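## Task

Take the yellow sponge from the low shelf and set it on the bench top so that it lies completely in the gap between the bench's row of cartons and the wall. The cartons must stay where they were, neither moved nor rotated. The robot must not tip over or be left leaning, or the task fails. The sponge must stay in place without the robot holding it.

## Robot and tools

ROBOT. A Hello Robot Stretch 4 in a physics simulation: an omni-wheel base (rim within 0.23 m of its origin), a vertical lift on a mast, one telescoping arm that reaches straight forward, a wrist with yaw, pitch and roll, and a two-finger gripper. There is a single arm. Loose objects may occasionally get nudged by something else.

FRAMES. Base frame: origin on the floor below the base centre, x ahead, y to the left, z up. hand_pose is reported in it (the point between the fingers, 0.015 m behind the tips); it may be slightly wrong. Odometry frame is the base frame where the scene began; base_odometry counts wheel rotation, so slipping shows as travel, and heading runs -3.142 to 3.142, left positive.

execute_actions(actions, cameras). actions is a list holding one action or none (empty returns state and pictures only). An action may contain base, joints or both, plus optional pace and contact_limits; or end_of_arm by itself. Motions in one action start together.
- base: exactly one relative move from where the base last measured itself. translate_m: straight drive in metres, forward positive, -2 to 2. strafe_m: sideways in metres, left positive, -2 to 2. rotate_rad: turn in place in radians, counter-clockwise positive, -3.2 to 3.2.
- joints: a single object keyed by joint name, each value an absolute target (not an offset). lift_m 0 to 1.2 (metres, height); arm_m 0 to 0.55 (metres, extension); wrist_yaw_rad -1.134 to 4.276 (0 ahead, left positive, 3.14 stowed; above 3.4 the arm may block); wrist_pitch_rad -1.117 to 4.259 (0 level, 1.57 pointing down); wrist_roll_rad -1.117 to 4.259 (0 fingers level; positive is clockwise viewed from behind); gripper_m 0 to 0.08 (finger gap in metres). Joint targets past a limit are clipped and reported; other bad values or unknown keys reject the whole call.
- pace: "slow", "default", "fast" or "max". Base top speeds 0.1/0.3/0.4/0.6 m/s and 1/2/3/4 rad/s; with lift above 0.2 these are reduced, down to 0.3 m/s and 1 rad/s at full height.
- contact_limits: only arm_m, 0 (gentlest) to 0.75 (firmest), default 0.5.
- end_of_arm: "enable_torque" re-powers wrist or gripper motors that shut off.
cameras: list from head_camera, head_left_camera, head_right_camera, wrist_camera, or all; omitted or null means all, [] means none. Joints or base left out of an action may keep pushing toward an earlier target. A useful first move: lift_m 0.4 with wrist_yaw_rad 0 to unfold the wrist.

wait(seconds): 0 to 10 s with no new command; returns state and images. zoom_image(camera, region): enlarged crop of that camera's latest full picture, region [x0, y0, x1, y1] in pixels from the top-left, at most 504x504. read_manual(section): licence texts only. finished_scene(scene): closes the given scene number (integer, 1 to 2) once the last command is held; irreversible; reports success. Do not reply without a tool call, as that ends everything.

CAMERAS. head_camera (420x560) at the mast top looking forward and down; turn the base to aim it. head_left_camera and head_right_camera are fisheyes (420x672) pointed more steeply down, showing base and arm. wrist_camera (616x392) sits behind the fingers looking along them, fingertips near the image bottom. Calibration lines give K, distortion and T_world_to_cam from the base frame; expect small errors, larger for the wrist camera.

RESULT LINES. base_status and joint_status: "done"; "off_target" (stopped short, may still push); "contact_stop_at_<key>" (hit something; that part goes slack, a lift may sag, a base may drift); "limit_stop_at_<name>" including tilt (leaning over 6 degrees; lift, arm, wheels go slack) and own_body (self-collision, more likely with pitch below -0.2 and roll below -0.4 or above 4); "time_out"; "torque_fault" (wrist or gripper motor went limp; send enable_torque). on_its_own lists uncommanded behaviour; "held at" is a held target, not a position. lidar_m: 12 distances in metres, 30-degree sectors starting straight ahead and going counter-clockwise (4th left, 7th behind, 10th right); "-" is none or closer than 0.25 m; it sees from about 0.15 m up and misses clear or thin things. wrist_depth_mm: 7x7 grid of depths, 100 to 2000 mm. motor_effort: percent of max, with peak in brackets; wheel positive means turning right. base_tilt in degrees, forward and right positive. If turned_by_wheels and turned_by_imu differ by over about 0.1 rad, the base slipped or collided.

GRIPPING. Close to a gap below the object's width. While squeezing, the reading stays above the command and gripper effort departs from 0; after a grip "off_target" means something is held. Effort held beyond about 50 shuts the gripper off and can drop the item.

AVOID. Dropping or sliding objects, slamming, bumping the cartons, pressing the gripper into surfaces (wrist faults), and tipping: don't drive or turn with over 1 kg held and arm_m above 0.2, especially at fast paces, and avoid strong pushes or pulls with the gripper raised. The object must rest on its own before finishing. Shorter robot motion is better.

Each tool is called after "Emit:" by a JSON object that holds its "name" and its "arguments".

## Session

Emit:
{"name": "execute_actions", "arguments": {"actions": []}}

Scene clock: 0.00 s.
base_odometry: x=+0.000 y=+0.000 heading=+0.000 (m, m, rad; odometry frame)
turned_by_wheels: +0.000 (rad since the last result)
turned_by_imu: +0.000 (rad since the last result)
base_tilt: forward=+0.2 right=+0.4 (deg)
lidar_m: 1.64 1.82 1.45 1.97 1.66 0.74 0.85 1.50 2.54 1.67 1.42 1.40
base_status: not commanded
joint_positions: lift_m=+0.250 arm_m=+0.001 wrist_yaw_rad=+3.073 wrist_pitch_rad=-0.007 wrist_roll_rad=+0.000 gripper_m=+0.040
joint_status: not commanded
motor_effort: lift_m=+22 arm_m=+0 wrist_yaw_rad=+0 wrist_pitch_rad=-6 wrist_roll_rad=+0 gripper_m=+2 wheel_0=+0 wheel_1=-1 wheel_2=+0 (%)
hand_pose: x=-0.0340 y=+0.1019 z=+0.4301 quat_wxyz=(+0.034, +0.003, +0.000, +0.999) (m; base frame)
wrist_depth_mm: 140 143 - - 904 809 1308 / - 143 1308 1336 1397 1205 1397 / 106 140 248 - 1863 1499 1397 / 113 142 - - 1921 1499 1397 / 141 - 1537 1464 1336 1060 1397 / 1808 1618 1255 1042 809 759 1366 / 1160 1182 108 1025 111 - 1008
pictures: head_camera, head_left_camera, head_right_camera, wrist_camera
Images, in order (width x height): head_camera 420x560, head_left_camera 420x672, head_right_camera 420x672, wrist_camera 616x392.

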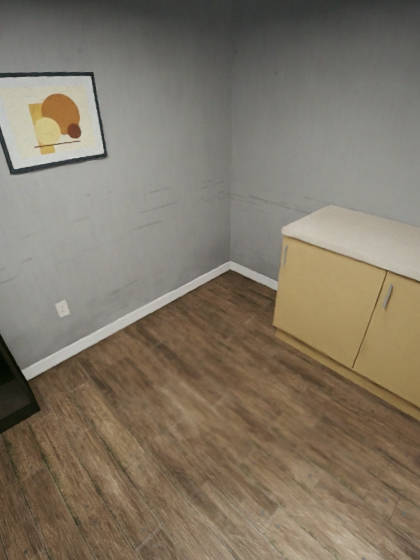

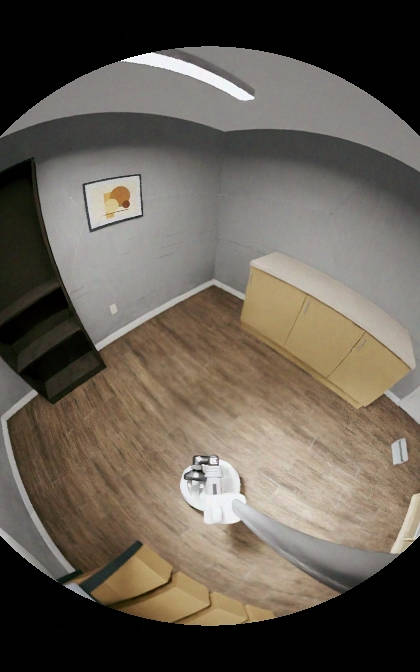

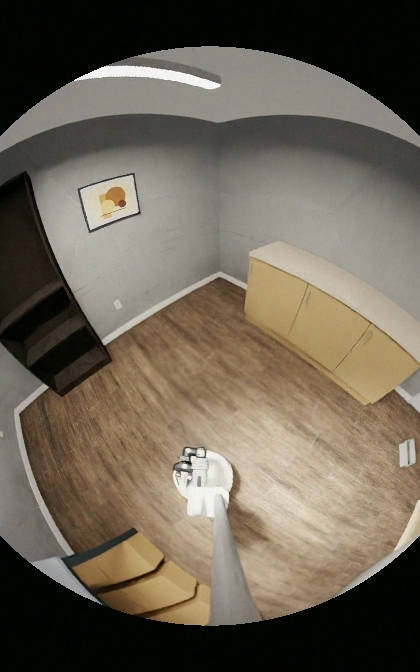

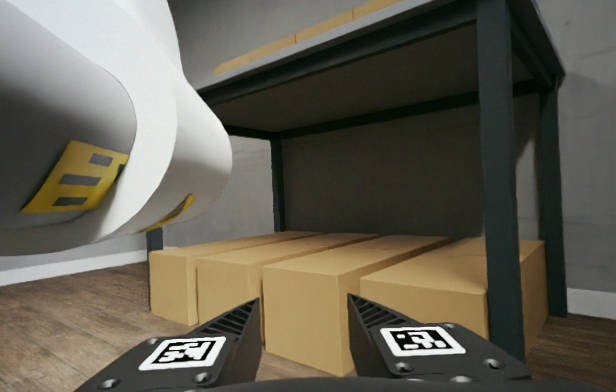

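Emit:
{"name": "zoom_image", "arguments": {"camera": "head_left_camera", "region": [0, 150, 140, 420]}}

Emit:
{"name": "execute_actions", "arguments": {"actions": [{"base":{"rotate_rad":-2.4},"joints":{"lift_m":0.4},"pace":"fast"}]}}

Region (0, 150, 140, 420) of head_left_camera's 420x672 image, scaled by 1.867, with more detail than that image has; it fills the left 261 columns of this view, and the rest is white.

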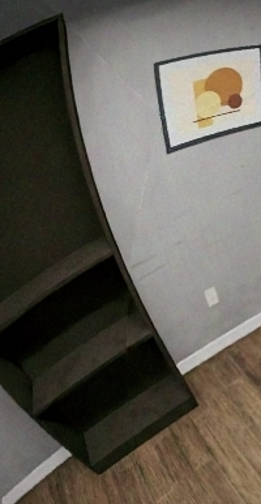

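Scene clock: 2.23 s.
base_odometry: x=+0.000 y=+0.000 heading=-2.400 (m, m, rad; odometry frame)
turned_by_wheels: -2.400 (rad since the last result)
turned_by_imu: -2.398 (rad since the last result)
base_tilt: forward=+0.1 right=+0.3 (deg)
lidar_m: 2.50 2.10 1.51 1.40 1.45 1.94 1.53 1.56 1.83 0.72 0.75 0.98
base_status: done
joint_positions: lift_m=+0.400 arm_m=+0.001 wrist_yaw_rad=+3.073 wrist_pitch_rad=-0.007 wrist_roll_rad=+0.000 gripper_m=+0.040
joint_status: all done
motor_effort: lift_m=+23(25) arm_m=+0(1) wrist_yaw_rad=+2(0) wrist_pitch_rad=-8(7) wrist_roll_rad=+0(1) gripper_m=+2(3) wheel_0=+1(8) wheel_1=+0(11) wheel_2=+1(9) (%)
hand_pose: x=-0.0340 y=+0.1019 z=+0.5796 quat_wxyz=(+0.034, +0.003, +0.000, +0.999) (m; base frame)
wrist_depth_mm: 140 143 1921 1983 - - - / - 142 1808 1983 - - - / 106 140 246 - - - - / 113 142 1863 1983 - - - / 141 1808 1808 1921 - - - / 1808 1756 1618 - 1863 1921 1921 / 1537 1499 109 1397 111 - 1336
pictures: head_camera, head_left_camera, head_right_camera, wrist_camera
camera_calibration (this result's frames):
wrist_camera: T_world_to_cam=[[0.0993193, 0.994527, -0.0324332, -0.0804538], [-0.0207907, -0.0305131, -0.999318, 0.645622], [-0.994838, 0.0999259, 0.0176464, 0.100632], [0, 0, 0, 1]] pos_world=[0.121526, 0.0896577, 0.640797]
Images, in order (width x height): head_camera 420x560, head_left_camera 420x672, head_right_camera 420x672, wrist_camera 616x392.

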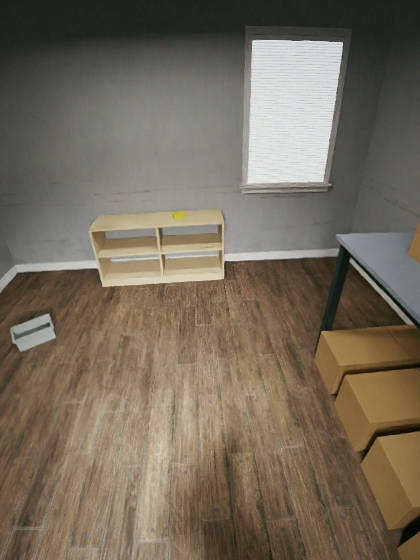

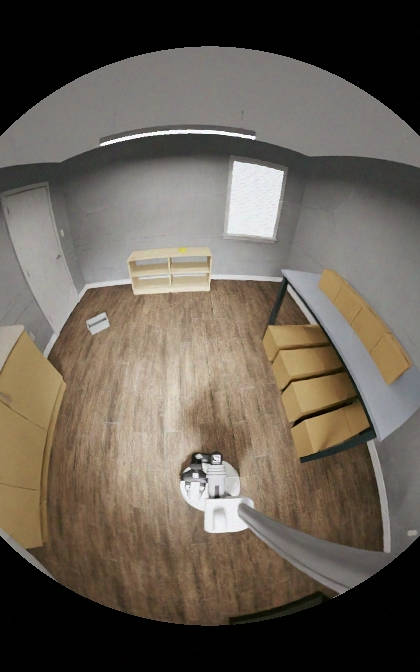

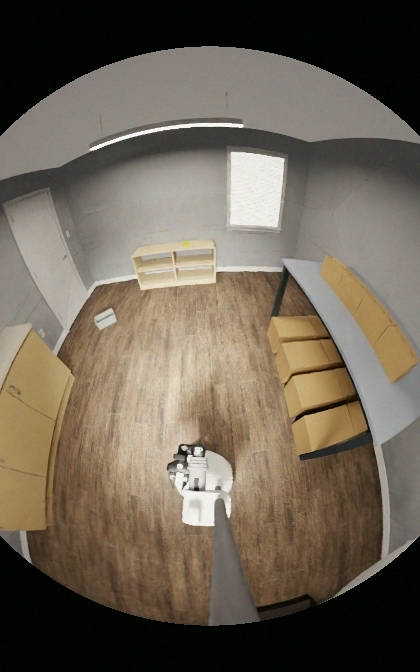

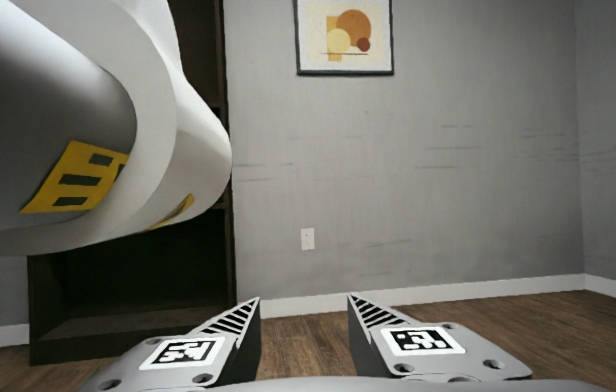

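Emit:
{"name": "execute_actions", "arguments": {"actions": [{"base":{"rotate_rad":0.19},"pace":"fast"}], "cameras": []}}

Emit:
{"name": "execute_actions", "arguments": {"actions": [{"base":{"translate_m":1.9},"joints":{"lift_m":0.85,"wrist_yaw_rad":0,"wrist_pitch_rad":0.9,"gripper_m":0.08},"pace":"max"}]}}

Scene clock: 4.00 s.
base_odometry: x=+0.000 y=+0.000 heading=-2.210 (m, m, rad; odometry frame)
turned_by_wheels: +0.190 (rad since the last result)
turned_by_imu: +0.190 (rad since the last result)
base_tilt: forward=+0.0 right=+0.3 (deg)
lidar_m: 2.48 2.12 1.44 1.41 1.54 1.84 1.51 1.68 1.69 0.74 0.82 1.21
base_status: done
joint_positions: lift_m=+0.400 arm_m=+0.001 wrist_yaw_rad=+3.073 wrist_pitch_rad=-0.007 wrist_roll_rad=+0.000 gripper_m=+0.040
joint_status: not commanded
motor_effort: lift_m=+23(23) arm_m=-1(1) wrist_yaw_rad=+1(1) wrist_pitch_rad=-7(7) wrist_roll_rad=+1(0) gripper_m=+3(1) wheel_0=+0(5) wheel_1=+1(7) wheel_2=+0(8) (%)
hand_pose: x=-0.0340 y=+0.1019 z=+0.5796 quat_wxyz=(+0.034, +0.003, +0.000, +0.999) (m; base frame)
wrist_depth_mm: 140 142 1921 - 1983 1921 1983 / - 142 1863 1983 1921 1921 1921 / 106 140 247 1921 1921 1921 1921 / 113 142 1661 - 1983 1863 1921 / 141 1921 1863 1863 1921 1921 - / - 1863 1863 1983 1863 1921 1921 / 1576 1499 109 1464 111 - 1336
pictures: none
No camera images: the call's "cameras" was empty. Leave "cameras" out to get every camera's image.

Scene clock: 9.00 s.
base_odometry: x=-1.133 y=-1.525 heading=-2.210 (m, m, rad; odometry frame)
turned_by_wheels: +0.000 (rad since the last result)
turned_by_imu: -0.003 (rad since the last result)
base_tilt: forward=+0.2 right=+0.4 (deg)
lidar_m: 0.58 0.66 0.97 0.97 1.58 1.97 3.77 1.27 1.03 1.86 1.26 0.63
base_status: done
joint_positions: lift_m=+0.850 arm_m=+0.001 wrist_yaw_rad=+0.000 wrist_pitch_rad=+0.902 wrist_roll_rad=+0.000 gripper_m=+0.080
joint_status: all done
motor_effort: lift_m=+22(27) arm_m=-1(1) wrist_yaw_rad=+0(9) wrist_pitch_rad=-3(2) wrist_roll_rad=-2(0) gripper_m=+2(4) wheel_0=+1(9) wheel_1=+0(8) wheel_2=+1(16) (%)
hand_pose: x=+0.3041 y=-0.0874 z=+0.8614 quat_wxyz=(+0.900, +0.000, +0.436, +0.000) (m; base frame)
wrist_depth_mm: 809 778 778 759 759 750 759 / 683 676 683 627 668 661 831 / 585 585 585 580 574 580 591 / 866 854 809 831 831 809 661 / 1008 1025 788 809 768 788 1138 / 1042 991 991 1025 976 976 1025 / 976 110 917 960 946 - -
pictures: head_camera, head_left_camera, head_right_camera, wrist_camera
camera_calibration (this result's frames):
wrist_camera: T_world_to_cam=[[-0.0439847, -0.999023, 0.00418417, -0.0788358], [-0.776583, 0.0315558, -0.629224, 0.844978], [0.628477, -0.0309256, -0.777213, 0.630481], [0, 0, 0, 1]] pos_world=[0.256485, -0.0859248, 1.02203]
Images, in order (width x height): head_camera 420x560, head_left_camera 420x672, head_right_camera 420x672, wrist_camera 616x392.

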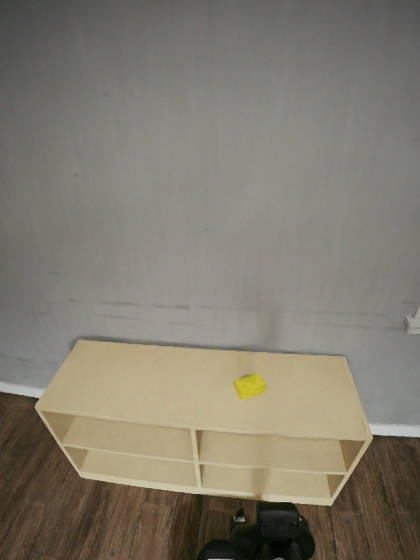

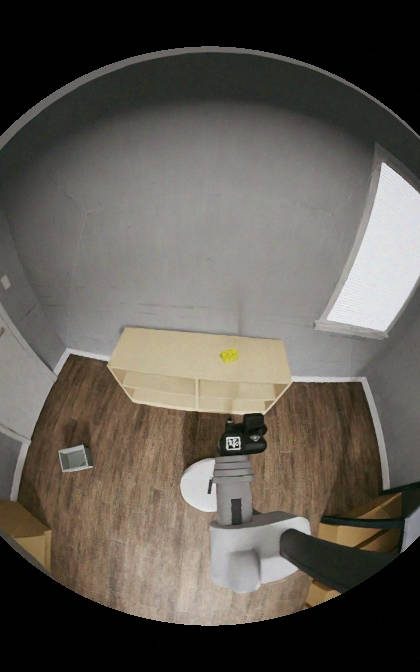

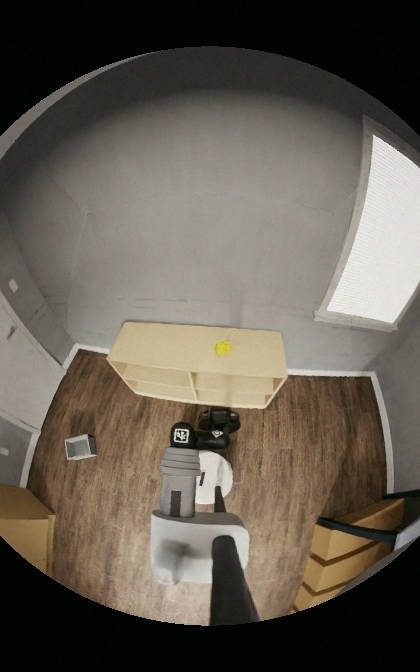

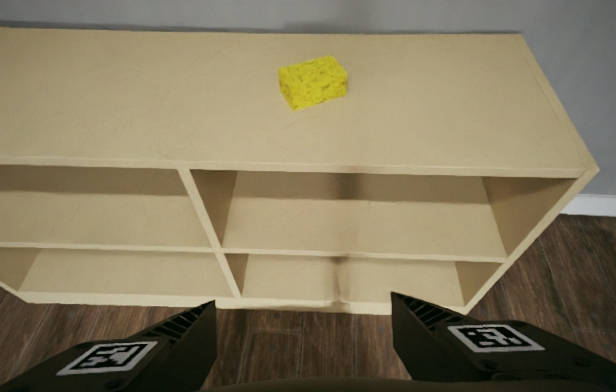

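Emit:
{"name": "zoom_image", "arguments": {"camera": "wrist_camera", "region": [250, 30, 380, 130]}}

Emit:
{"name": "zoom_image", "arguments": {"camera": "head_camera", "region": [210, 355, 290, 415]}}

Region (250, 30, 380, 130) of wrist_camera's 616x392 image, scaled by 3.877; it fills the top 388 rows of this view, and the rest is white.

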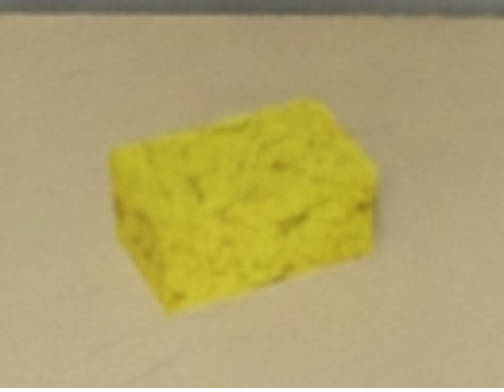

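Region (210, 355, 290, 415) of head_camera's 420x560 image, scaled by 6.300, with more detail than that image has; it fills the top 378 rows of this view, and the rest is white.

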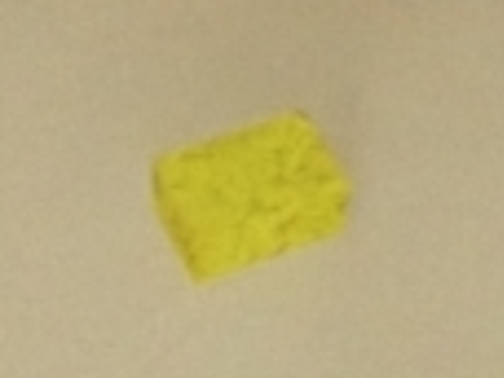

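Emit:
{"name": "execute_actions", "arguments": {"actions": [{"base":{"strafe_m":0.13},"joints":{"lift_m":0.74,"wrist_yaw_rad":-1.13,"wrist_pitch_rad":0.6,"arm_m":0.2},"pace":"fast"}], "cameras": []}}

Emit:
{"name": "execute_actions", "arguments": {"actions": [{"base":{"translate_m":0.22},"joints":{"arm_m":0.39},"pace":"fast"}]}}

Scene clock: 13.30 s.
base_odometry: x=-1.029 y=-1.603 heading=-2.210 (m, m, rad; odometry frame)
turned_by_wheels: +0.000 (rad since the last result)
turned_by_imu: +0.001 (rad since the last result)
base_tilt: forward=+0.1 right=+0.3 (deg)
lidar_m: 0.60 0.64 1.66 0.86 1.48 1.76 3.74 1.42 1.17 2.00 0.86 0.65
base_status: done
joint_positions: lift_m=+0.740 arm_m=+0.199 wrist_yaw_rad=-1.130 wrist_pitch_rad=+0.603 wrist_roll_rad=+0.000 gripper_m=+0.080
joint_status: all done
motor_effort: lift_m=+19(22) arm_m=+8(8) wrist_yaw_rad=-2(4) wrist_pitch_rad=-8(10) wrist_roll_rad=-1(1) gripper_m=+3(2) wheel_0=+0(10) wheel_1=-1(10) wheel_2=-1(1) (%)
hand_pose: x=+0.3652 y=-0.1958 z=+0.7979 quat_wxyz=(+0.807, +0.159, +0.251, -0.511) (m; base frame)
wrist_depth_mm: 621 768 931 1281 1808 1661 1537 / 640 788 1008 1464 1921 1808 1576 / 654 732 715 1537 - 1921 1756 / 574 564 585 1537 1576 1499 1537 / 452 462 809 1229 1308 1281 1308 / 399 421 707 1060 1118 1138 1138 / 357 110 654 960 960 - -
pictures: none
No camera images: the call's "cameras" was empty. Leave "cameras" out to get every camera's image.

Scene clock: 15.13 s.
base_odometry: x=-1.160 y=-1.779 heading=-2.210 (m, m, rad; odometry frame)
turned_by_wheels: +0.000 (rad since the last result)
turned_by_imu: +0.000 (rad since the last result)
base_tilt: forward=+0.1 right=+0.4 (deg)
lidar_m: 0.40 0.43 0.62 0.90 0.87 1.72 3.97 1.44 1.29 2.03 0.54 0.41
base_status: done
joint_positions: lift_m=+0.740 arm_m=+0.389 wrist_yaw_rad=-1.130 wrist_pitch_rad=+0.603 wrist_roll_rad=+0.000 gripper_m=+0.080
joint_status: all done
motor_effort: lift_m=+19(19) arm_m=+8(10) wrist_yaw_rad=-1(1) wrist_pitch_rad=-5(7) wrist_roll_rad=+0(2) gripper_m=+3(2) wheel_0=+2(7) wheel_1=+0(6) wheel_2=+0(13) (%)
hand_pose: x=+0.5553 y=-0.1958 z=+0.7979 quat_wxyz=(+0.807, +0.159, +0.251, -0.511) (m; base frame)
wrist_depth_mm: 259 314 399 559 891 1661 1537 / 267 327 421 597 1042 1756 1708 / 279 343 452 640 1229 1863 1756 / 289 359 473 554 549 544 1618 / 301 377 455 459 452 449 1255 / 314 384 387 387 373 382 1078 / 309 110 327 296 325 - -
pictures: head_camera, head_left_camera, head_right_camera, wrist_camera
camera_calibration (this result's frames):
wrist_camera: T_world_to_cam=[[-0.92197, -0.387157, -0.00904507, 0.442042], [-0.208967, 0.517025, -0.830071, 0.943619], [0.326044, -0.76341, -0.557584, 0.26925], [0, 0, 0, 1]] pos_world=[0.516947, -0.111186, 0.937398]
Images, in order (width x height): head_camera 420x560, head_left_camera 420x672, head_right_camera 420x672, wrist_camera 616x392.

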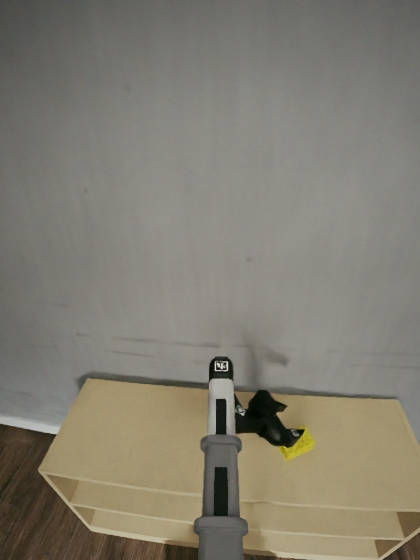

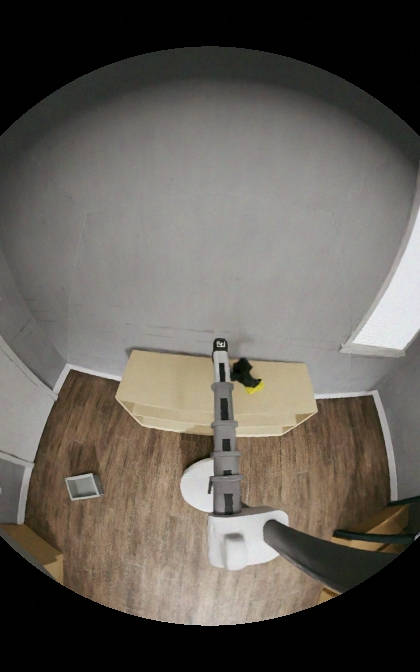

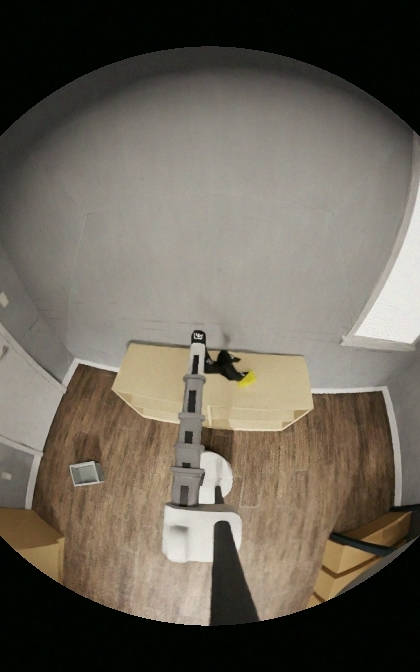

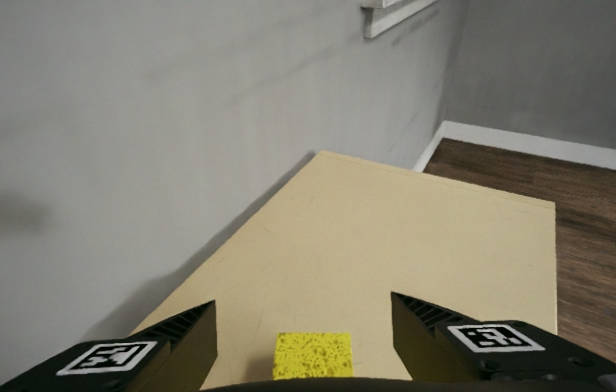

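Emit:
{"name": "execute_actions", "arguments": {"actions": [{"base":{"strafe_m":-0.035},"joints":{"lift_m":0.65,"arm_m":0.397}}], "cameras": ["wrist_camera","head_camera"]}}

Scene clock: 17.03 s.
base_odometry: x=-1.188 y=-1.758 heading=-2.210 (m, m, rad; odometry frame)
turned_by_wheels: +0.000 (rad since the last result)
turned_by_imu: +0.000 (rad since the last result)
base_tilt: forward=+0.2 right=+0.3 (deg)
lidar_m: 0.40 0.42 0.60 0.90 1.66 1.78 3.97 1.41 1.25 1.97 0.52 0.41
base_status: done
joint_positions: lift_m=+0.650 arm_m=+0.396 wrist_yaw_rad=-1.130 wrist_pitch_rad=+0.602 wrist_roll_rad=+0.000 gripper_m=+0.080
joint_status: all done
motor_effort: lift_m=+19(19) arm_m=+8(8) wrist_yaw_rad=+0(1) wrist_pitch_rad=-7(7) wrist_roll_rad=+0(0) gripper_m=+3(2) wheel_0=+0(9) wheel_1=+2(8) wheel_2=+0(0) (%)
hand_pose: x=+0.5621 y=-0.1958 z=+0.7079 quat_wxyz=(+0.807, +0.159, +0.251, -0.511) (m; base frame)
wrist_depth_mm: 251 304 387 535 878 1618 1537 / 260 319 404 580 991 1756 1618 / 270 329 433 508 500 1808 1661 / 277 349 402 397 394 389 387 / 290 334 329 327 324 320 320 / 289 281 271 223 266 274 273 / 254 110 192 196 234 - -
pictures: head_camera, wrist_camera
camera_calibration (this result's frames):
wrist_camera: T_world_to_cam=[[-0.922106, -0.386833, -0.00904689, 0.447697], [-0.20877, 0.517066, -0.830095, 0.870272], [0.325786, -0.763546, -0.557549, 0.216927], [0, 0, 0, 1]] pos_world=[0.523839, -0.111171, 0.847406]
Images, in order (width x height): head_camera 420x560, wrist_camera 616x392.

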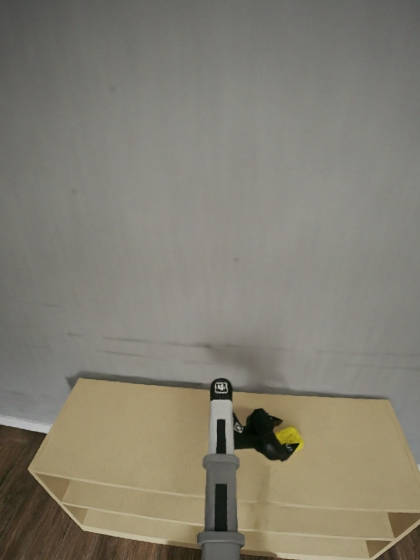

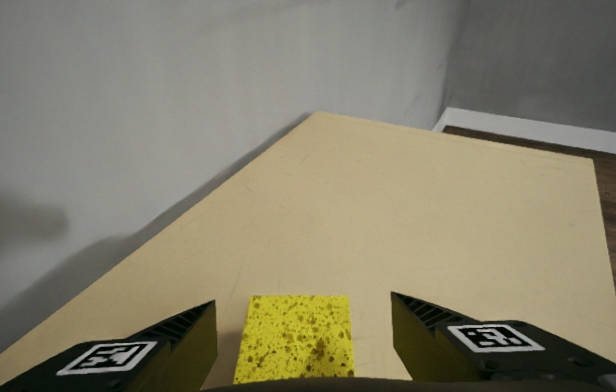

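Emit:
{"name": "execute_actions", "arguments": {"actions": [{"joints":{"lift_m":0.592,"arm_m":0.402}}], "cameras": ["wrist_camera"]}}

Scene clock: 18.47 s.
base_odometry: x=-1.188 y=-1.758 heading=-2.210 (m, m, rad; odometry frame)
turned_by_wheels: +0.000 (rad since the last result)
turned_by_imu: +0.000 (rad since the last result)
base_tilt: forward=+0.2 right=+0.3 (deg)
lidar_m: 0.38 0.42 0.62 0.93 1.64 1.78 3.97 1.42 1.24 2.00 0.54 0.41
base_status: not commanded
joint_positions: lift_m=+0.592 arm_m=+0.401 wrist_yaw_rad=-1.130 wrist_pitch_rad=+0.602 wrist_roll_rad=+0.000 gripper_m=+0.080
joint_status: all done
motor_effort: lift_m=+19(18) arm_m=+9(8) wrist_yaw_rad=+0(2) wrist_pitch_rad=-6(7) wrist_roll_rad=-2(1) gripper_m=+3(3) wheel_0=-1(0) wheel_1=+2(2) wheel_2=+0(0) (%)
hand_pose: x=+0.5671 y=-0.1958 z=+0.6499 quat_wxyz=(+0.807, +0.159, +0.251, -0.511) (m; base frame)
wrist_depth_mm: 246 297 382 525 866 1618 1537 / 256 312 404 504 723 1756 1576 / 264 327 379 377 373 370 364 / 274 303 298 296 293 290 290 / 259 248 238 179 242 239 239 / 212 211 157 152 159 204 204 / 190 110 134 135 136 - -
pictures: wrist_camera
camera_calibration (this result's frames):
wrist_camera: T_world_to_cam=[[-0.922132, -0.38677, -0.00904704, 0.45179], [-0.208735, 0.517081, -0.830095, 0.823163], [0.325734, -0.763568, -0.557549, 0.183003], [0, 0, 0, 1]] pos_world=[0.528823, -0.111168, 0.789424]
Images, in order (width x height): wrist_camera 616x392.

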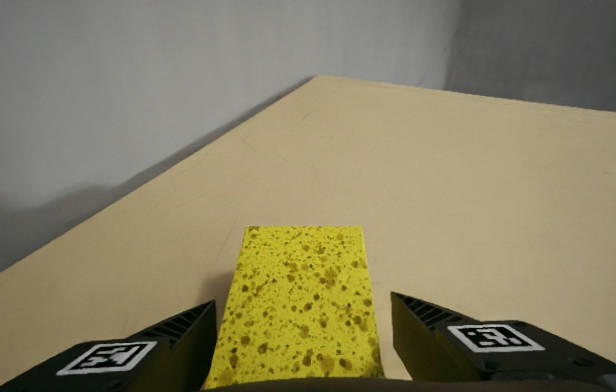

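Emit:
{"name": "execute_actions", "arguments": {"actions": [{"joints":{"gripper_m":0.045}}], "cameras": ["wrist_camera"]}}

Scene clock: 19.60 s.
base_odometry: x=-1.188 y=-1.758 heading=-2.210 (m, m, rad; odometry frame)
turned_by_wheels: +0.000 (rad since the last result)
turned_by_imu: +0.000 (rad since the last result)
base_tilt: forward=+0.1 right=+0.3 (deg)
lidar_m: 0.40 0.42 0.63 0.93 1.65 1.76 3.96 1.42 1.27 1.99 0.56 0.42
base_status: not commanded
joint_positions: lift_m=+0.592 arm_m=+0.401 wrist_yaw_rad=-1.130 wrist_pitch_rad=+0.602 wrist_roll_rad=+0.000 gripper_m=+0.059
joint_status: gripper_m off_target (ended at +0.059, target +0.045)
on_its_own: gripper_m is held at +0.054, not at your +0.045, by its contact guard: the fingers met something
motor_effort: lift_m=+18(18) arm_m=+9(8) wrist_yaw_rad=+0(0) wrist_pitch_rad=-6(8) wrist_roll_rad=+1(2) gripper_m=-34(35) wheel_0=+0(1) wheel_1=+1(1) wheel_2=+0(0) (%)
hand_pose: x=+0.5671 y=-0.1958 z=+0.6499 quat_wxyz=(+0.807, +0.159, +0.251, -0.511) (m; base frame)
wrist_depth_mm: 247 298 379 521 878 1618 1537 / 254 312 402 500 732 1708 1618 / 265 325 379 379 370 368 359 / 273 307 297 296 293 291 290 / 259 247 236 180 241 241 238 / 212 210 158 152 152 204 204 / 186 107 130 135 129 - -
pictures: wrist_camera
camera_calibration (this result's frames):
wrist_camera: T_world_to_cam=[[-0.922132, -0.38677, -0.00904723, 0.45179], [-0.208735, 0.517081, -0.830095, 0.823163], [0.325734, -0.763568, -0.557549, 0.183003], [0, 0, 0, 1]] pos_world=[0.528823, -0.111168, 0.789424]
Images, in order (width x height): wrist_camera 616x392.

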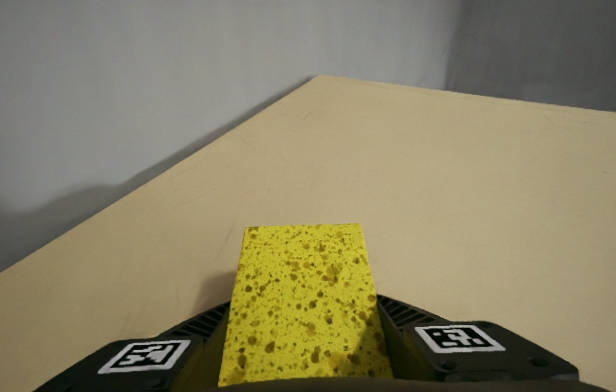

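Emit:
{"name": "execute_actions", "arguments": {"actions": [{"joints":{"lift_m":0.72,"arm_m":0.15},"pace":"default"}], "cameras": ["wrist_camera"]}}

Emit:
{"name": "execute_actions", "arguments": {"actions": [{"base":{"rotate_rad":-1.75},"joints":{"lift_m":0.8},"pace":"fast"}]}}

Scene clock: 22.40 s.
base_odometry: x=-1.188 y=-1.758 heading=-2.210 (m, m, rad; odometry frame)
turned_by_wheels: +0.000 (rad since the last result)
turned_by_imu: +0.001 (rad since the last result)
base_tilt: forward=+0.1 right=+0.3 (deg)
lidar_m: 0.39 0.42 0.61 0.96 1.64 1.81 3.95 1.41 1.22 1.99 0.54 0.46
base_status: not commanded
joint_positions: lift_m=+0.720 arm_m=+0.151 wrist_yaw_rad=-1.130 wrist_pitch_rad=+0.602 wrist_roll_rad=+0.000 gripper_m=+0.059
joint_status: all done
on_its_own: gripper_m is held at +0.054, not at your +0.045, by its contact guard: the fingers met something
motor_effort: lift_m=+24(25) arm_m=-8(10) wrist_yaw_rad=+1(1) wrist_pitch_rad=-7(6) wrist_roll_rad=-2(1) gripper_m=-34(33) wheel_0=-1(0) wheel_1=+2(1) wheel_2=+0(0) (%)
hand_pose: x=+0.3180 y=-0.1958 z=+0.7775 quat_wxyz=(+0.806, +0.159, +0.251, -0.511) (m; base frame)
wrist_depth_mm: 466 559 715 991 1661 1661 1499 / 477 585 759 1118 1863 1808 1618 / 496 609 676 1098 1863 1808 1708 / 508 525 525 517 1499 1576 1537 / 439 442 418 179 1255 1308 1308 / 373 370 158 153 152 1078 1098 / 327 107 130 135 129 - 991
pictures: wrist_camera
camera_calibration (this result's frames):
wrist_camera: T_world_to_cam=[[-0.922216, -0.386569, -0.00904672, 0.223323], [-0.208622, 0.517125, -0.830095, 0.877029], [0.325568, -0.76364, -0.557548, 0.335296], [0, 0, 0, 1]] pos_world=[0.279758, -0.111158, 0.916982]
Images, in order (width x height): wrist_camera 616x392.

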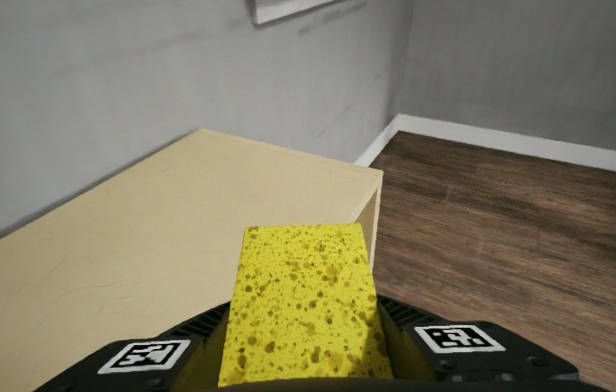

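Scene clock: 24.37 s.
base_odometry: x=-1.188 y=-1.758 heading=+2.324 (m, m, rad; odometry frame)
turned_by_wheels: -1.750 (rad since the last result)
turned_by_imu: -1.748 (rad since the last result)
base_tilt: forward=+0.1 right=+0.3 (deg)
lidar_m: 1.80 0.66 0.44 0.39 0.38 0.52 0.96 0.86 1.66 3.67 1.70 1.23
base_status: done
joint_positions: lift_m=+0.800 arm_m=+0.151 wrist_yaw_rad=-1.130 wrist_pitch_rad=+0.602 wrist_roll_rad=+0.000 gripper_m=+0.059
joint_status: all done
on_its_own: gripper_m is held at +0.054, not at your +0.045, by its contact guard: the fingers met something
motor_effort: lift_m=+23(25) arm_m=-9(9) wrist_yaw_rad=+0(1) wrist_pitch_rad=-5(6) wrist_roll_rad=+0(2) gripper_m=-33(35) wheel_0=+0(7) wheel_1=+0(10) wheel_2=+2(9) (%)
hand_pose: x=+0.3181 y=-0.1958 z=+0.8575 quat_wxyz=(+0.807, +0.159, +0.251, -0.511) (m; base frame)
wrist_depth_mm: 1618 - - - - - - / 1756 - - - - - - / 1464 1661 1756 - - - - / 1182 1255 1661 1756 1708 1661 1756 / 1160 1205 1366 180 1366 1430 1430 / 1255 1182 158 152 151 1182 1205 / 1078 107 130 135 129 - 1060
pictures: head_camera, head_left_camera, head_right_camera, wrist_camera
camera_calibration (this result's frames):
wrist_camera: T_world_to_cam=[[-0.922074, -0.386907, -0.00904794, 0.224002], [-0.208801, 0.517026, -0.830112, 0.943567], [0.325854, -0.763536, -0.557523, 0.379822], [0, 0, 0, 1]] pos_world=[0.279798, -0.111173, 0.997053]
Images, in order (width x height): head_camera 420x560, head_left_camera 420x672, head_right_camera 420x672, wrist_camera 616x392.

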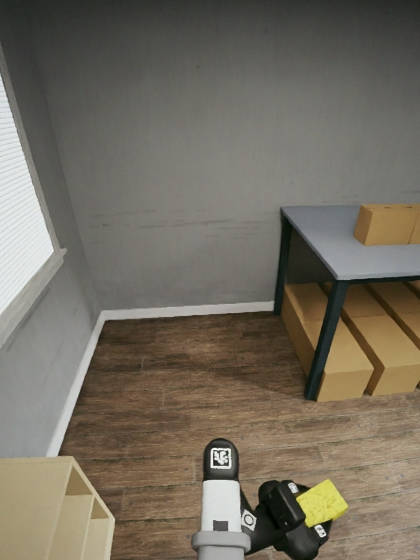

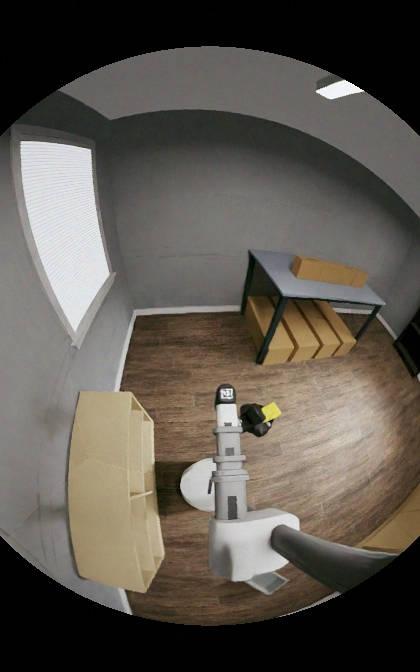

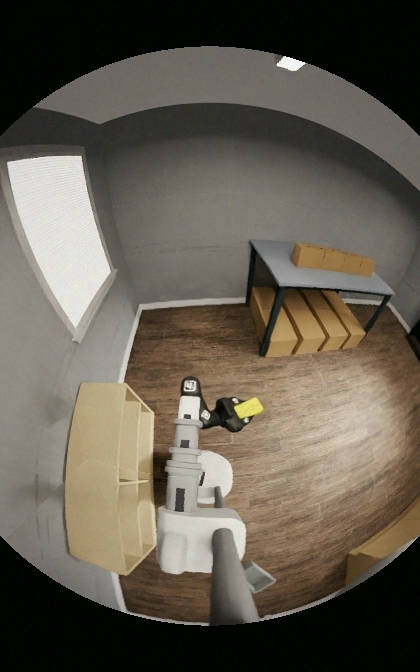

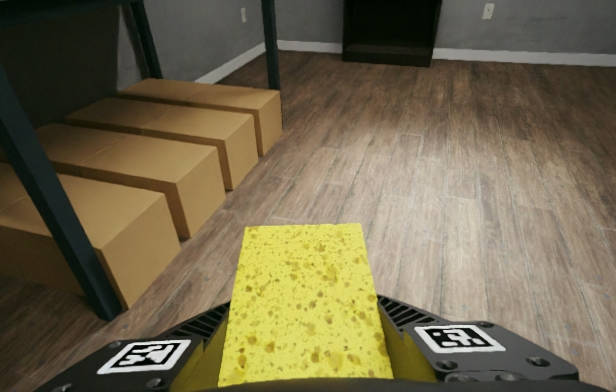

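Emit:
{"name": "execute_actions", "arguments": {"actions": [{"base":{"translate_m":1.62},"joints":{"lift_m":0.97,"arm_m":0.03},"pace":"max"}], "cameras": ["head_right_camera"]}}

Scene clock: 30.53 s.
base_odometry: x=-2.296 y=-0.576 heading=+2.324 (m, m, rad; odometry frame)
turned_by_wheels: +0.000 (rad since the last result)
turned_by_imu: -0.003 (rad since the last result)
base_tilt: forward=+0.2 right=+0.3 (deg)
lidar_m: 0.34 0.33 0.45 0.90 0.93 1.20 1.70 2.97 0.48 0.41 0.40 0.38
base_status: done
joint_positions: lift_m=+0.970 arm_m=+0.031 wrist_yaw_rad=-1.130 wrist_pitch_rad=+0.602 wrist_roll_rad=+0.000 gripper_m=+0.059
joint_status: all done
on_its_own: gripper_m is held at +0.054, not at your +0.045, by its contact guard: the fingers met something
motor_effort: lift_m=+22(27) arm_m=-8(11) wrist_yaw_rad=+0(4) wrist_pitch_rad=-5(7) wrist_roll_rad=+0(0) gripper_m=-34(33) wheel_0=+2(7) wheel_1=+0(6) wheel_2=+0(12) (%)
hand_pose: x=+0.1980 y=-0.1958 z=+1.0276 quat_wxyz=(+0.807, +0.159, +0.251, -0.511) (m; base frame)
wrist_depth_mm: 243 312 433 715 1138 1118 891 / 249 319 459 699 732 723 699 / 255 330 473 549 539 525 525 / 260 340 445 442 421 415 413 / 270 355 459 179 452 387 359 / 276 364 157 152 151 1060 1060 / 277 107 130 135 128 - 960
pictures: head_right_camera
Images, in order (width x height): head_right_camera 420x672.

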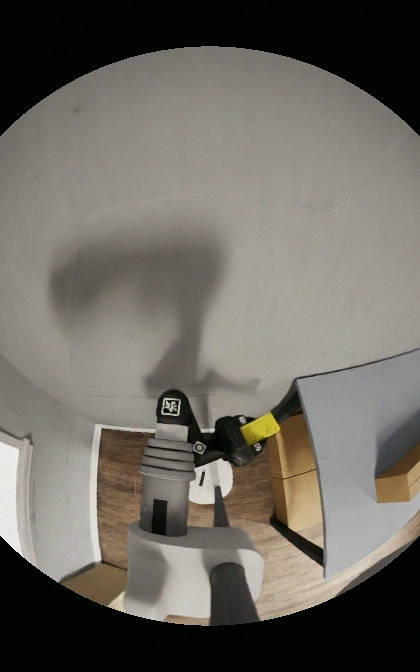

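Emit:
{"name": "execute_actions", "arguments": {"actions": [{"base":{"rotate_rad":-1.33},"joints":{"wrist_yaw_rad":-0.85},"pace":"fast"}], "cameras": []}}

Emit:
{"name": "execute_actions", "arguments": {"actions": [{"joints":{"wrist_yaw_rad":0,"arm_m":0.2},"pace":"default"}]}}

Scene clock: 32.90 s.
base_odometry: x=-2.296 y=-0.576 heading=+0.994 (m, m, rad; odometry frame)
turned_by_wheels: -1.330 (rad since the last result)
turned_by_imu: -1.328 (rad since the last result)
base_tilt: forward=+0.1 right=+0.3 (deg)
lidar_m: 0.40 0.46 0.35 0.33 0.38 0.63 0.91 1.03 1.22 2.61 0.55 0.44
base_status: done
joint_positions: lift_m=+0.970 arm_m=+0.031 wrist_yaw_rad=-0.850 wrist_pitch_rad=+0.602 wrist_roll_rad=+0.000 gripper_m=+0.059
joint_status: all done
on_its_own: gripper_m is held at +0.054, not at your +0.045, by its contact guard: the fingers met something
motor_effort: lift_m=+22(22) arm_m=-8(8) wrist_yaw_rad=+0(4) wrist_pitch_rad=-6(5) wrist_roll_rad=+1(1) gripper_m=-34(33) wheel_0=+1(6) wheel_1=+1(6) wheel_2=+1(6) (%)
hand_pose: x=+0.2523 y=-0.1894 z=+1.0276 quat_wxyz=(+0.870, +0.122, +0.270, -0.394) (m; base frame)
wrist_depth_mm: 410 449 - - - - - / 439 473 759 - - - - / 530 500 544 539 574 - - / 442 433 430 442 1921 1983 - / 362 357 351 179 1537 1618 1618 / 306 312 158 153 151 1397 1366 / 273 107 130 135 129 - 1205
pictures: none
No camera images: the call's "cameras" was empty. Leave "cameras" out to get every camera's image.

Scene clock: 34.50 s.
base_odometry: x=-2.296 y=-0.576 heading=+0.994 (m, m, rad; odometry frame)
turned_by_wheels: +0.000 (rad since the last result)
turned_by_imu: +0.000 (rad since the last result)
base_tilt: forward=+0.2 right=+0.4 (deg)
lidar_m: 0.42 0.47 0.34 0.34 0.40 0.61 0.91 1.02 1.21 2.60 0.54 0.44
base_status: not commanded
joint_positions: lift_m=+0.970 arm_m=+0.199 wrist_yaw_rad=+0.000 wrist_pitch_rad=+0.602 wrist_roll_rad=+0.000 gripper_m=+0.059
joint_status: all done
on_its_own: gripper_m is held at +0.054, not at your +0.045, by its contact guard: the fingers met something
motor_effort: lift_m=+22(22) arm_m=+9(10) wrist_yaw_rad=+0(6) wrist_pitch_rad=-5(6) wrist_roll_rad=+1(0) gripper_m=-35(35) wheel_0=+2(1) wheel_1=+1(1) wheel_2=+1(1) (%)
hand_pose: x=+0.5447 y=-0.0874 z=+1.0277 quat_wxyz=(+0.955, +0.000, +0.297, +0.000) (m; base frame)
wrist_depth_mm: 512 715 1078 1182 946 368 276 / 517 676 750 741 683 359 239 / 500 554 539 539 525 355 257 / 439 430 424 424 421 347 279 / 357 353 343 180 342 322 309 / 304 300 158 153 152 293 290 / 268 107 130 135 128 - 263
pictures: head_camera, head_left_camera, head_right_camera, wrist_camera
camera_calibration (this result's frames):
wrist_camera: T_world_to_cam=[[-0.0436436, -0.999006, -0.0090585, -0.055583], [-0.556498, 0.03184, -0.830238, 1.22316], [0.829702, -0.0311936, -0.557335, 0.272977], [0, 0, 0, 1]] pos_world=[0.451769, -0.0859579, 1.16715]
Images, in order (width x height): head_camera 420x560, head_left_camera 420x672, head_right_camera 420x672, wrist_camera 616x392.

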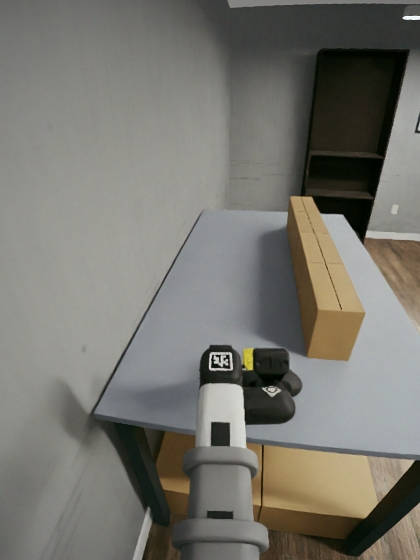

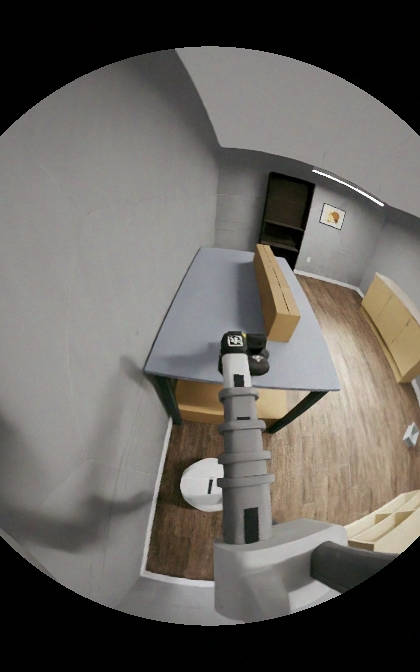

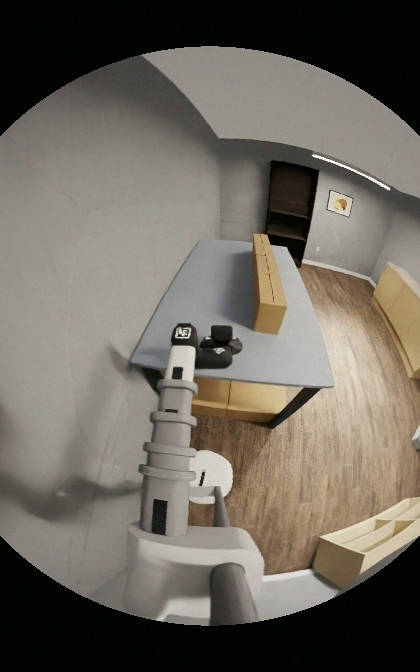

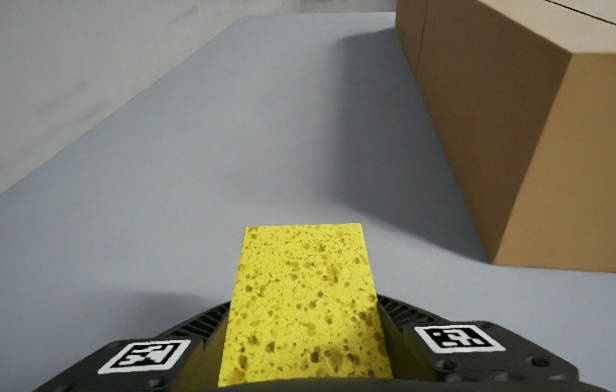

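Emit:
{"name": "execute_actions", "arguments": {"actions": [{"joints":{"arm_m":0.52,"lift_m":0.925},"pace":"fast"}], "cameras": ["wrist_camera","head_camera"]}}

Scene clock: 36.53 s.
base_odometry: x=-2.296 y=-0.576 heading=+0.994 (m, m, rad; odometry frame)
turned_by_wheels: +0.000 (rad since the last result)
turned_by_imu: +0.000 (rad since the last result)
base_tilt: forward=+0.1 right=+0.5 (deg)
lidar_m: 0.41 0.47 0.37 0.34 0.40 0.63 0.89 1.02 1.21 2.61 0.56 0.43
base_status: not commanded
joint_positions: lift_m=+0.925 arm_m=+0.519 wrist_yaw_rad=+0.000 wrist_pitch_rad=+0.602 wrist_roll_rad=+0.000 gripper_m=+0.059
joint_status: all done
on_its_own: gripper_m is held at +0.054, not at your +0.045, by its contact guard: the fingers met something
motor_effort: lift_m=+19(21) arm_m=+8(9) wrist_yaw_rad=+0(2) wrist_pitch_rad=-5(5) wrist_roll_rad=+1(1) gripper_m=-33(35) wheel_0=+1(1) wheel_1=+1(1) wheel_2=+1(1) (%)
hand_pose: x=+0.8647 y=-0.0874 z=+0.9829 quat_wxyz=(+0.955, +0.000, +0.297, +0.000) (m; base frame)
wrist_depth_mm: 462 640 878 946 904 484 314 / 459 580 615 597 580 480 310 / 433 452 439 439 430 402 306 / 353 351 345 338 342 338 303 / 291 289 276 180 278 276 271 / 248 244 158 152 151 236 236 / 216 107 130 134 129 - 215
pictures: head_camera, wrist_camera
camera_calibration (this result's frames):
wrist_camera: T_world_to_cam=[[-0.0433738, -0.999018, -0.00906211, -0.0422025], [-0.556438, 0.0316901, -0.830284, 1.3641], [0.829756, -0.0309701, -0.557266, -0.0176327], [0, 0, 0, 1]] pos_world=[0.771839, -0.0859357, 1.12238]
Images, in order (width x height): head_camera 420x560, wrist_camera 616x392.

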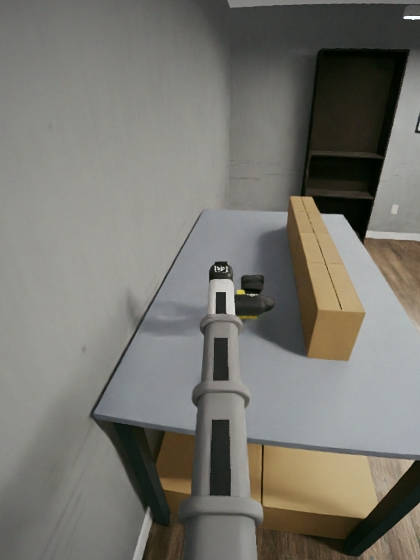

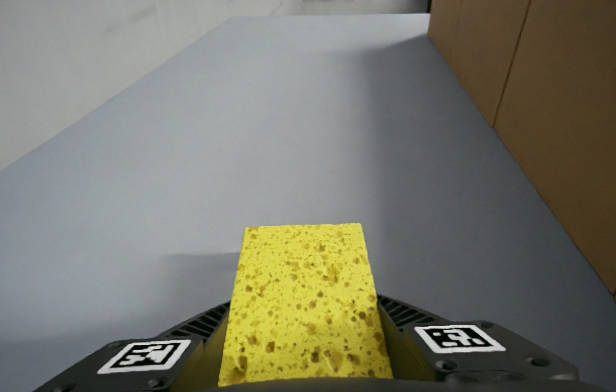

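Emit:
{"name": "execute_actions", "arguments": {"actions": [{"joints":{"lift_m":0.899}}], "cameras": []}}

Emit:
{"name": "execute_actions", "arguments": {"actions": [{"joints":{"gripper_m":0.08}}], "cameras": ["wrist_camera"]}}

Scene clock: 37.53 s.
base_odometry: x=-2.296 y=-0.576 heading=+0.994 (m, m, rad; odometry frame)
turned_by_wheels: +0.000 (rad since the last result)
turned_by_imu: +0.000 (rad since the last result)
base_tilt: forward=+0.1 right=+0.4 (deg)
lidar_m: 0.43 0.47 0.37 0.34 0.40 0.63 0.90 1.04 1.19 2.63 0.53 0.43
base_status: not commanded
joint_positions: lift_m=+0.899 arm_m=+0.519 wrist_yaw_rad=+0.000 wrist_pitch_rad=+0.602 wrist_roll_rad=+0.000 gripper_m=+0.059
joint_status: all done
on_its_own: gripper_m is held at +0.054, not at your +0.045, by its contact guard: the fingers met something
motor_effort: lift_m=+19(18) arm_m=+8(8) wrist_yaw_rad=+0(2) wrist_pitch_rad=-5(5) wrist_roll_rad=-1(1) gripper_m=-34(34) wheel_0=+1(2) wheel_1=+1(1) wheel_2=+1(1) (%)
hand_pose: x=+0.8648 y=-0.0874 z=+0.9570 quat_wxyz=(+0.955, +0.000, +0.297, +0.000) (m; base frame)
wrist_depth_mm: 462 640 831 842 788 484 314 / 466 535 535 521 512 439 310 / 394 389 387 377 377 366 306 / 309 304 301 298 296 293 278 / 254 250 239 180 242 241 239 / 216 213 158 153 151 205 205 / 189 108 130 135 129 - -
pictures: none
No camera images: the call's "cameras" was empty. Leave "cameras" out to get every camera's image.

Scene clock: 38.47 s.
base_odometry: x=-2.296 y=-0.576 heading=+0.994 (m, m, rad; odometry frame)
turned_by_wheels: +0.000 (rad since the last result)
turned_by_imu: +0.000 (rad since the last result)
base_tilt: forward=+0.2 right=+0.3 (deg)
lidar_m: 0.40 0.44 0.36 0.34 0.40 0.61 0.90 1.02 1.19 2.67 0.56 0.44
base_status: not commanded
joint_positions: lift_m=+0.899 arm_m=+0.519 wrist_yaw_rad=+0.000 wrist_pitch_rad=+0.602 wrist_roll_rad=+0.000 gripper_m=+0.080
joint_status: all done
motor_effort: lift_m=+19(19) arm_m=+8(8) wrist_yaw_rad=-1(1) wrist_pitch_rad=-6(4) wrist_roll_rad=-1(1) gripper_m=+2(37) wheel_0=+1(1) wheel_1=+1(1) wheel_2=+1(1) (%)
hand_pose: x=+0.8648 y=-0.0874 z=+0.9570 quat_wxyz=(+0.955, +0.000, +0.297, +0.000) (m; base frame)
wrist_depth_mm: 462 647 842 831 809 492 314 / 466 539 530 521 517 442 310 / 397 392 384 379 375 366 306 / 309 306 300 300 294 290 277 / 253 250 240 182 242 242 238 / 215 213 160 154 160 206 206 / 192 110 135 136 136 - -
pictures: wrist_camera
camera_calibration (this result's frames):
wrist_camera: T_world_to_cam=[[-0.0433745, -0.999018, -0.00906249, -0.0424367], [-0.556438, 0.0316908, -0.830284, 1.34256], [0.829756, -0.0309705, -0.557266, -0.0320929], [0, 0, 0, 1]] pos_world=[0.77184, -0.0859357, 1.09644]
Images, in order (width x height): wrist_camera 616x392.

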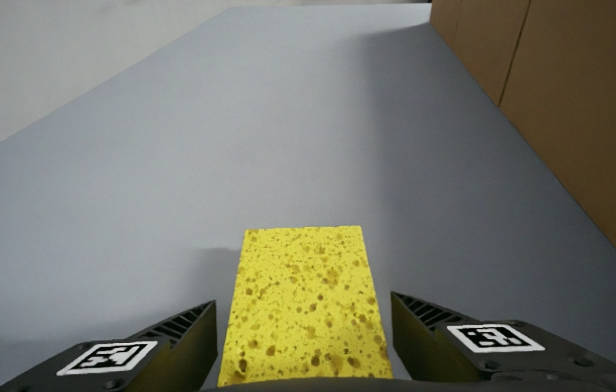

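Emit:
{"name": "execute_actions", "arguments": {"actions": [{"joints":{"lift_m":0.96,"arm_m":0.38},"pace":"fast"}], "cameras": ["wrist_camera","head_camera"]}}

Scene clock: 39.83 s.
base_odometry: x=-2.296 y=-0.576 heading=+0.994 (m, m, rad; odometry frame)
turned_by_wheels: +0.000 (rad since the last result)
turned_by_imu: +0.000 (rad since the last result)
base_tilt: forward=+0.2 right=+0.3 (deg)
lidar_m: 0.41 0.46 0.37 0.33 0.39 0.62 0.89 1.03 1.19 2.64 0.52 0.41
base_status: not commanded
joint_positions: lift_m=+0.960 arm_m=+0.381 wrist_yaw_rad=+0.000 wrist_pitch_rad=+0.602 wrist_roll_rad=+0.000 gripper_m=+0.080
joint_status: all done
motor_effort: lift_m=+23(26) arm_m=-8(10) wrist_yaw_rad=+1(1) wrist_pitch_rad=-5(5) wrist_roll_rad=+0(2) gripper_m=+4(2) wheel_0=+1(1) wheel_1=+1(1) wheel_2=+1(1) (%)
hand_pose: x=+0.7276 y=-0.0875 z=+1.0176 quat_wxyz=(+0.955, +0.000, +0.297, +0.000) (m; base frame)
wrist_depth_mm: 484 676 1025 1138 991 436 282 / 488 647 715 707 683 430 276 / 480 530 525 512 508 418 272 / 418 415 410 329 399 379 270 / 342 340 338 272 325 324 265 / 291 287 285 281 273 278 263 / 259 109 237 251 237 - -
pictures: head_camera, wrist_camera
camera_calibration (this result's frames):
wrist_camera: T_world_to_cam=[[-0.0438254, -0.998998, -0.00906174, -0.0475862], [-0.556441, 0.031942, -0.830273, 1.3166], [0.829731, -0.0313447, -0.557283, 0.115507], [0, 0, 0, 1]] pos_world=[0.634687, -0.0859729, 1.15708]
Images, in order (width x height): head_camera 420x560, wrist_camera 616x392.

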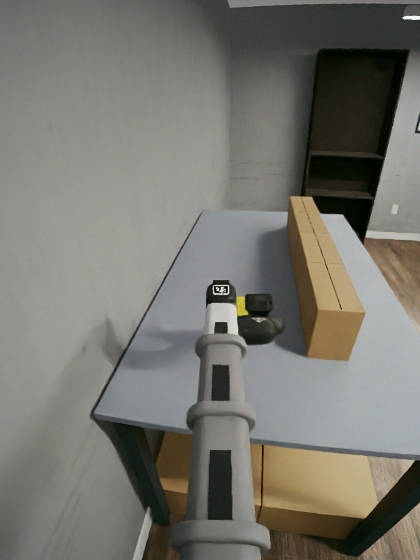

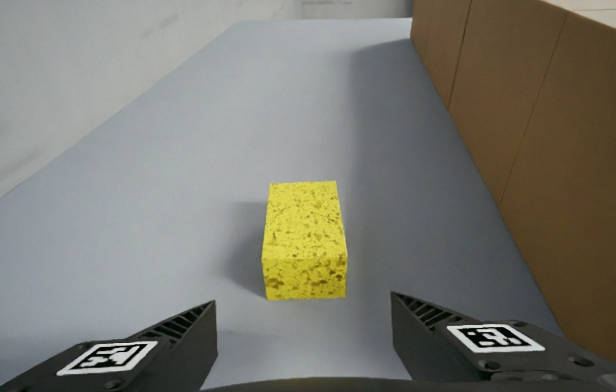

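Emit:
{"name": "finished_scene", "arguments": {"scene": 1}}

The scene is finished: the task was done.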